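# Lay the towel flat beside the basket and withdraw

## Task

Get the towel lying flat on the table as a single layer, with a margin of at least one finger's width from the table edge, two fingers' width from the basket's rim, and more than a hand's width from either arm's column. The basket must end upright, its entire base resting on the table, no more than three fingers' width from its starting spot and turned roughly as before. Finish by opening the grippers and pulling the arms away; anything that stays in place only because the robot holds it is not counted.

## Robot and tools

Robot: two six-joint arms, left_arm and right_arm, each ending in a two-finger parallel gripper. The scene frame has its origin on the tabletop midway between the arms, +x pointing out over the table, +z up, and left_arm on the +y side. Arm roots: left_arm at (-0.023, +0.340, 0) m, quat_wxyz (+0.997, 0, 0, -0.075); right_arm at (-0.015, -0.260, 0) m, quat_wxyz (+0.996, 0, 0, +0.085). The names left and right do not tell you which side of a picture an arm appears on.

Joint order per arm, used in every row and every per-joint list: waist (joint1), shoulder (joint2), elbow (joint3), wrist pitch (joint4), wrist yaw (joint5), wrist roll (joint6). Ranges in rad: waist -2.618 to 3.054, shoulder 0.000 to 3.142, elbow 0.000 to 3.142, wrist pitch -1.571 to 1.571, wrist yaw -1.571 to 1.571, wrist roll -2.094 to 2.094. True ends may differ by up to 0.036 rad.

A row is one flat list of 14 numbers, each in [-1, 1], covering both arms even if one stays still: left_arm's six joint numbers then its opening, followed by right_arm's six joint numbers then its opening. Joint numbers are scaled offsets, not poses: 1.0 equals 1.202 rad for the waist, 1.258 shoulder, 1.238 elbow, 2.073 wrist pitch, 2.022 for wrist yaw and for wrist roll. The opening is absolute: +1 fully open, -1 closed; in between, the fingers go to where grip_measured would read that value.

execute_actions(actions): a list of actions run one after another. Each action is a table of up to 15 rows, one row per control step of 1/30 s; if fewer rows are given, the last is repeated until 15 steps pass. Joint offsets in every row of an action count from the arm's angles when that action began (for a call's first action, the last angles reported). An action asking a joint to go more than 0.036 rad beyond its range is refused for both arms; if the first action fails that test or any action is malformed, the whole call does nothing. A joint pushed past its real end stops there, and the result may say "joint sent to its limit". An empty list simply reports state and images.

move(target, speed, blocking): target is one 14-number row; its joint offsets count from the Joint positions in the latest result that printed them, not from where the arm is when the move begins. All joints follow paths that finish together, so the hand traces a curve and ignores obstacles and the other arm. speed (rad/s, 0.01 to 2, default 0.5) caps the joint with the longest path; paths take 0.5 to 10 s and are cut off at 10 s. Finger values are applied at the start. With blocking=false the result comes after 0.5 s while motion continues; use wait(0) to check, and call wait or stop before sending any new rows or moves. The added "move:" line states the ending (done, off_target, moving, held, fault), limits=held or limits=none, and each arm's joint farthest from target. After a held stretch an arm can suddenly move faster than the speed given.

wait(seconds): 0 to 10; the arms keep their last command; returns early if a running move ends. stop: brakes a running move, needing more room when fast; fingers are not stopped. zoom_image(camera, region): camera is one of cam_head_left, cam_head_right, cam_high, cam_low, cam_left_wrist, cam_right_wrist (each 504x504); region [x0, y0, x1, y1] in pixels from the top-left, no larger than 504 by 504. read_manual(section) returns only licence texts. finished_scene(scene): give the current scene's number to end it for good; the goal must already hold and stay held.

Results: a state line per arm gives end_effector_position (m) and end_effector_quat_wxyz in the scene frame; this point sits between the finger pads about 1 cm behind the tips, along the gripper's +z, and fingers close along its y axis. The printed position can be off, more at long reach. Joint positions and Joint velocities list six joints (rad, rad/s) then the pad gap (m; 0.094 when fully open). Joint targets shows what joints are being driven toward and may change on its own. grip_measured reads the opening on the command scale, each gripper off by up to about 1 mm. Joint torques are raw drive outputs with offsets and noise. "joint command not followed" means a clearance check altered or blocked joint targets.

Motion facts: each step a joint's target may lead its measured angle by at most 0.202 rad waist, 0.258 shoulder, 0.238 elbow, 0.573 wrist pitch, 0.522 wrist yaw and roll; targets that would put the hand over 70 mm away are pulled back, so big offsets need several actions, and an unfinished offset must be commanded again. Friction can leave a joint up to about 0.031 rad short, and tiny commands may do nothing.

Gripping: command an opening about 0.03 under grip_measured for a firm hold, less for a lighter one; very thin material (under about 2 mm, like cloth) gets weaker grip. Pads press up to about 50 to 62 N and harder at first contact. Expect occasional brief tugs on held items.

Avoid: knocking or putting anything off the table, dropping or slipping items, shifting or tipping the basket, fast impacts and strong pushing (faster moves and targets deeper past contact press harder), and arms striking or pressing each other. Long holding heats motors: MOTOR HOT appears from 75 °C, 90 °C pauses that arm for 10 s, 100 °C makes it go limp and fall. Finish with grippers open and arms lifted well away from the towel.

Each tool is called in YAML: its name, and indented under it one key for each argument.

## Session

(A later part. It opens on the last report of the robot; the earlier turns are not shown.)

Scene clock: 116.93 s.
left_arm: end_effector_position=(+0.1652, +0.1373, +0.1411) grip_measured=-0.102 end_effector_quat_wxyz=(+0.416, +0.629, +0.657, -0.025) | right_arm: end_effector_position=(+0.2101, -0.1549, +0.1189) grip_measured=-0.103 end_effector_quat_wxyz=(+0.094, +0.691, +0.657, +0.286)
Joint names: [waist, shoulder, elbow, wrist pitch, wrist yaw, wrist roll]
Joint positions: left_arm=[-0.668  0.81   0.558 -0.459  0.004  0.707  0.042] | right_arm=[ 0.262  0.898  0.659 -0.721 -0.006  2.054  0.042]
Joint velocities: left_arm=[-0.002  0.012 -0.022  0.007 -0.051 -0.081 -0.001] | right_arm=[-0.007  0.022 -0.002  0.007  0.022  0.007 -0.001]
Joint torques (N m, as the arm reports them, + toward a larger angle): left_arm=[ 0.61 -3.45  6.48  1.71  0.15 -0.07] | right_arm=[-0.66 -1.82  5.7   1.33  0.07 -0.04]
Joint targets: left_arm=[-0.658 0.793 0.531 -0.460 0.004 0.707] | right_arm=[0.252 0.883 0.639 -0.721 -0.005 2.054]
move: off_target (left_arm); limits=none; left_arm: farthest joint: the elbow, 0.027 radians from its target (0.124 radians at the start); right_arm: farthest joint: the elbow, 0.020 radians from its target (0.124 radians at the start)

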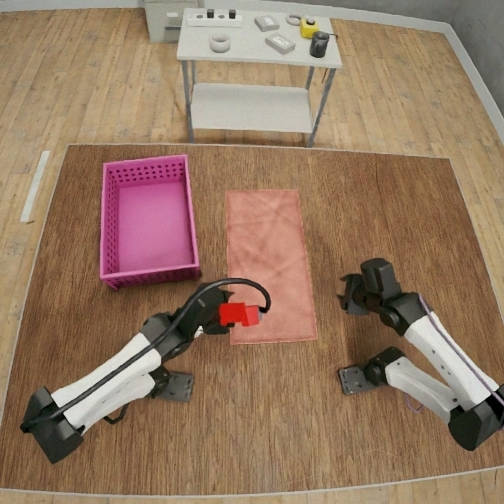

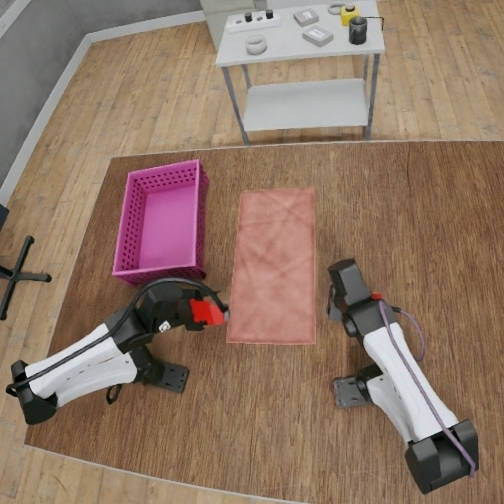

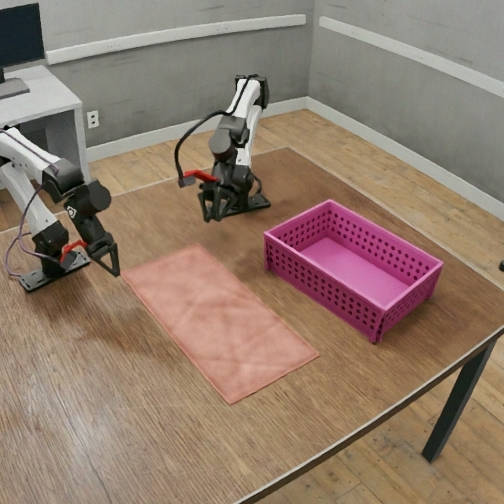

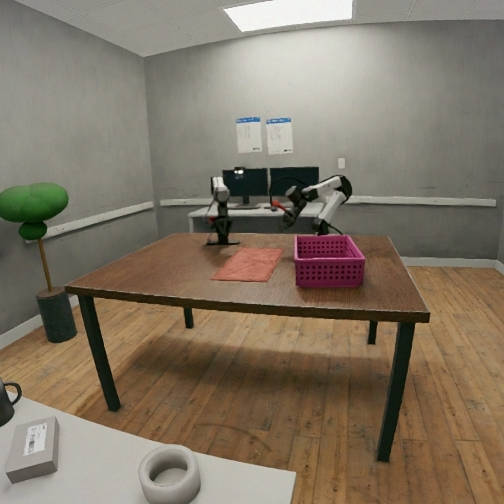

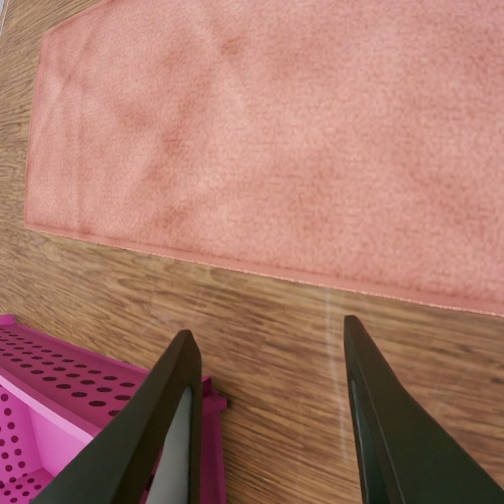

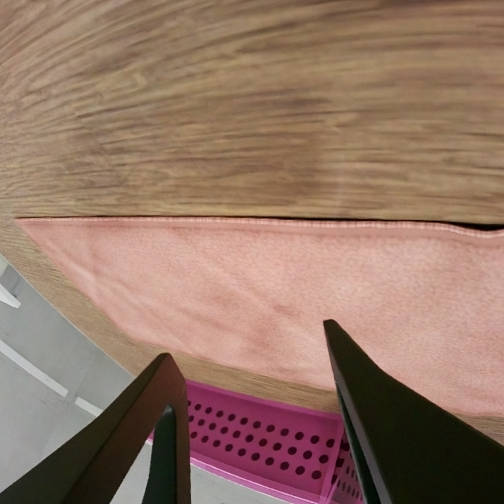

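move:
  target: [0.3,-0.4,-0.15,0,0,0,-0.1,-0.25,-0.4,-0.15,0,0,0,-0.1]
  speed: 0.5

zoom_image:
  camera: "cam_head_left"
  region: [150, 150, 400, 400]

Scene clock: 118.80 s.
left_arm: end_effector_position=(+0.1888, +0.2316, +0.1823) grip_measured=-0.102 end_effector_quat_wxyz=(+0.554, +0.461, +0.690, +0.064) | right_arm: end_effector_position=(+0.1968, -0.2286, +0.1515) grip_measured=-0.103 end_effector_quat_wxyz=(+0.202, +0.730, +0.516, +0.401)
Joint names: [waist, shoulder, elbow, wrist pitch, wrist yaw, wrist roll]
Joint positions: left_arm=[-0.318  0.327  0.397 -0.458  0.004  0.707  0.042] | right_arm=[-0.028  0.411  0.491 -0.721 -0.006  2.054  0.042]
Joint velocities: left_arm=[-0.002 -0.002  0.017  0.022 -0.066 -0.022  0.001] | right_arm=[ 0.022 -0.002 -0.002  0.022  0.022  0.095 -0.   ]
Joint torques (N m, as the arm reports them, + toward a larger angle): left_arm=[ 0.63 -0.26  6.49  2.01  0.15 -0.1 ] | right_arm=[-0.67  0.66  5.94  1.73  0.05 -0.06]
Joint targets: left_arm=[-0.308 0.307 0.372 -0.459 0.004 0.707] | right_arm=[-0.039 0.395 0.473 -0.721 -0.006 2.054]
move: off_target (left_arm); limits=none; left_arm: farthest joint: the elbow, 0.025 radians from its target (0.186 radians at the start); right_arm: farthest joint: the elbow, 0.018 radians from its target (0.185 radians at the start)

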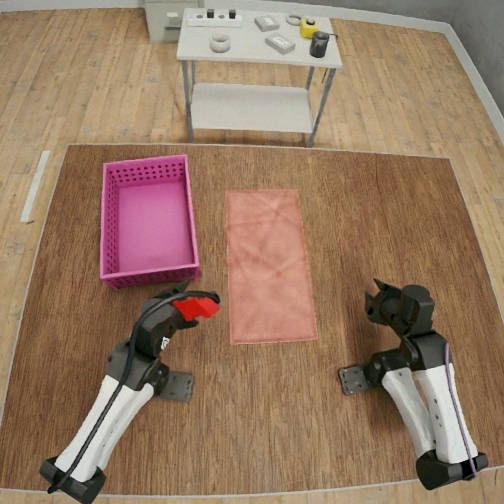

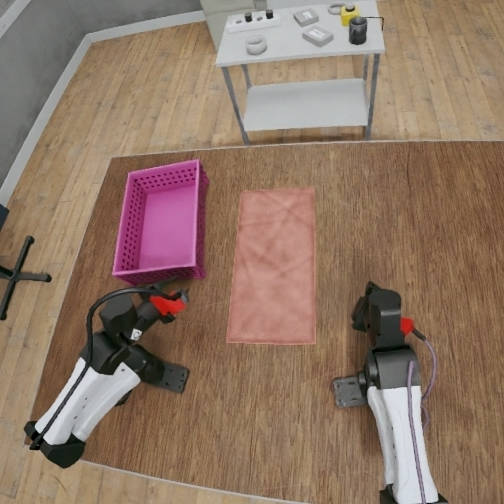

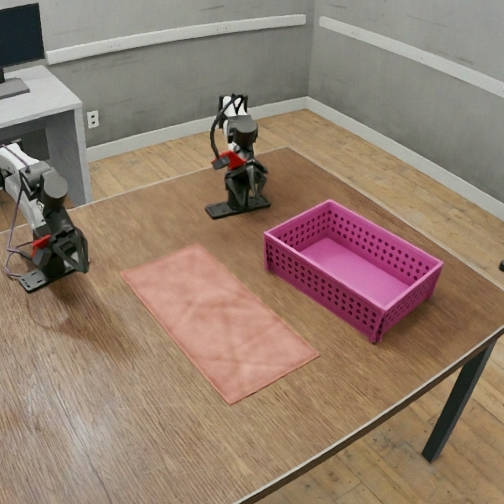

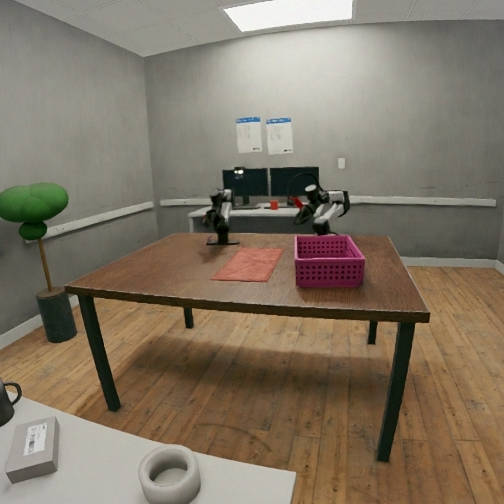

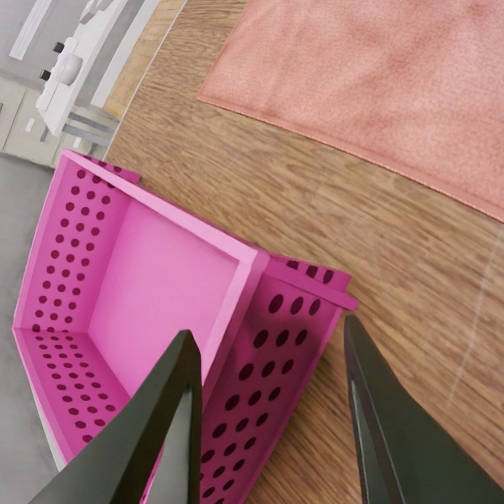

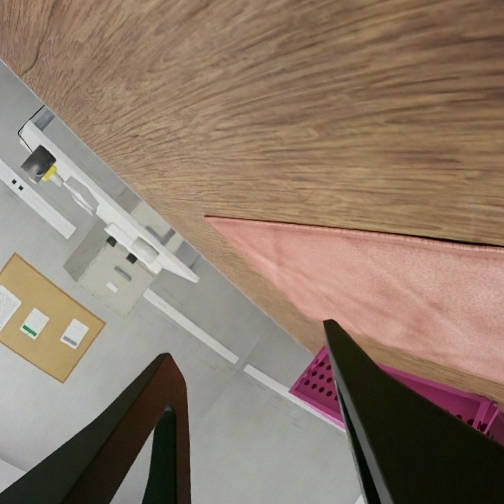

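Region (150, 150, 400, 400) of cam_head_left's 504x504 image, scaled by 2.016, with more detail than that image has.

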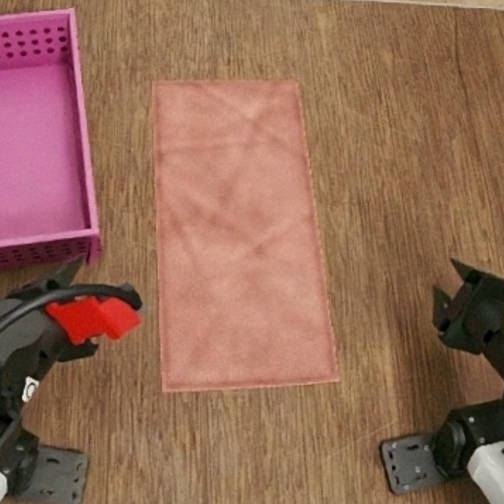

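The towel lies flat in one layer, all the clearances look fine, and both arms are clear of it.

finished_scene:
  scene: 2

The scene is finished: the task was done.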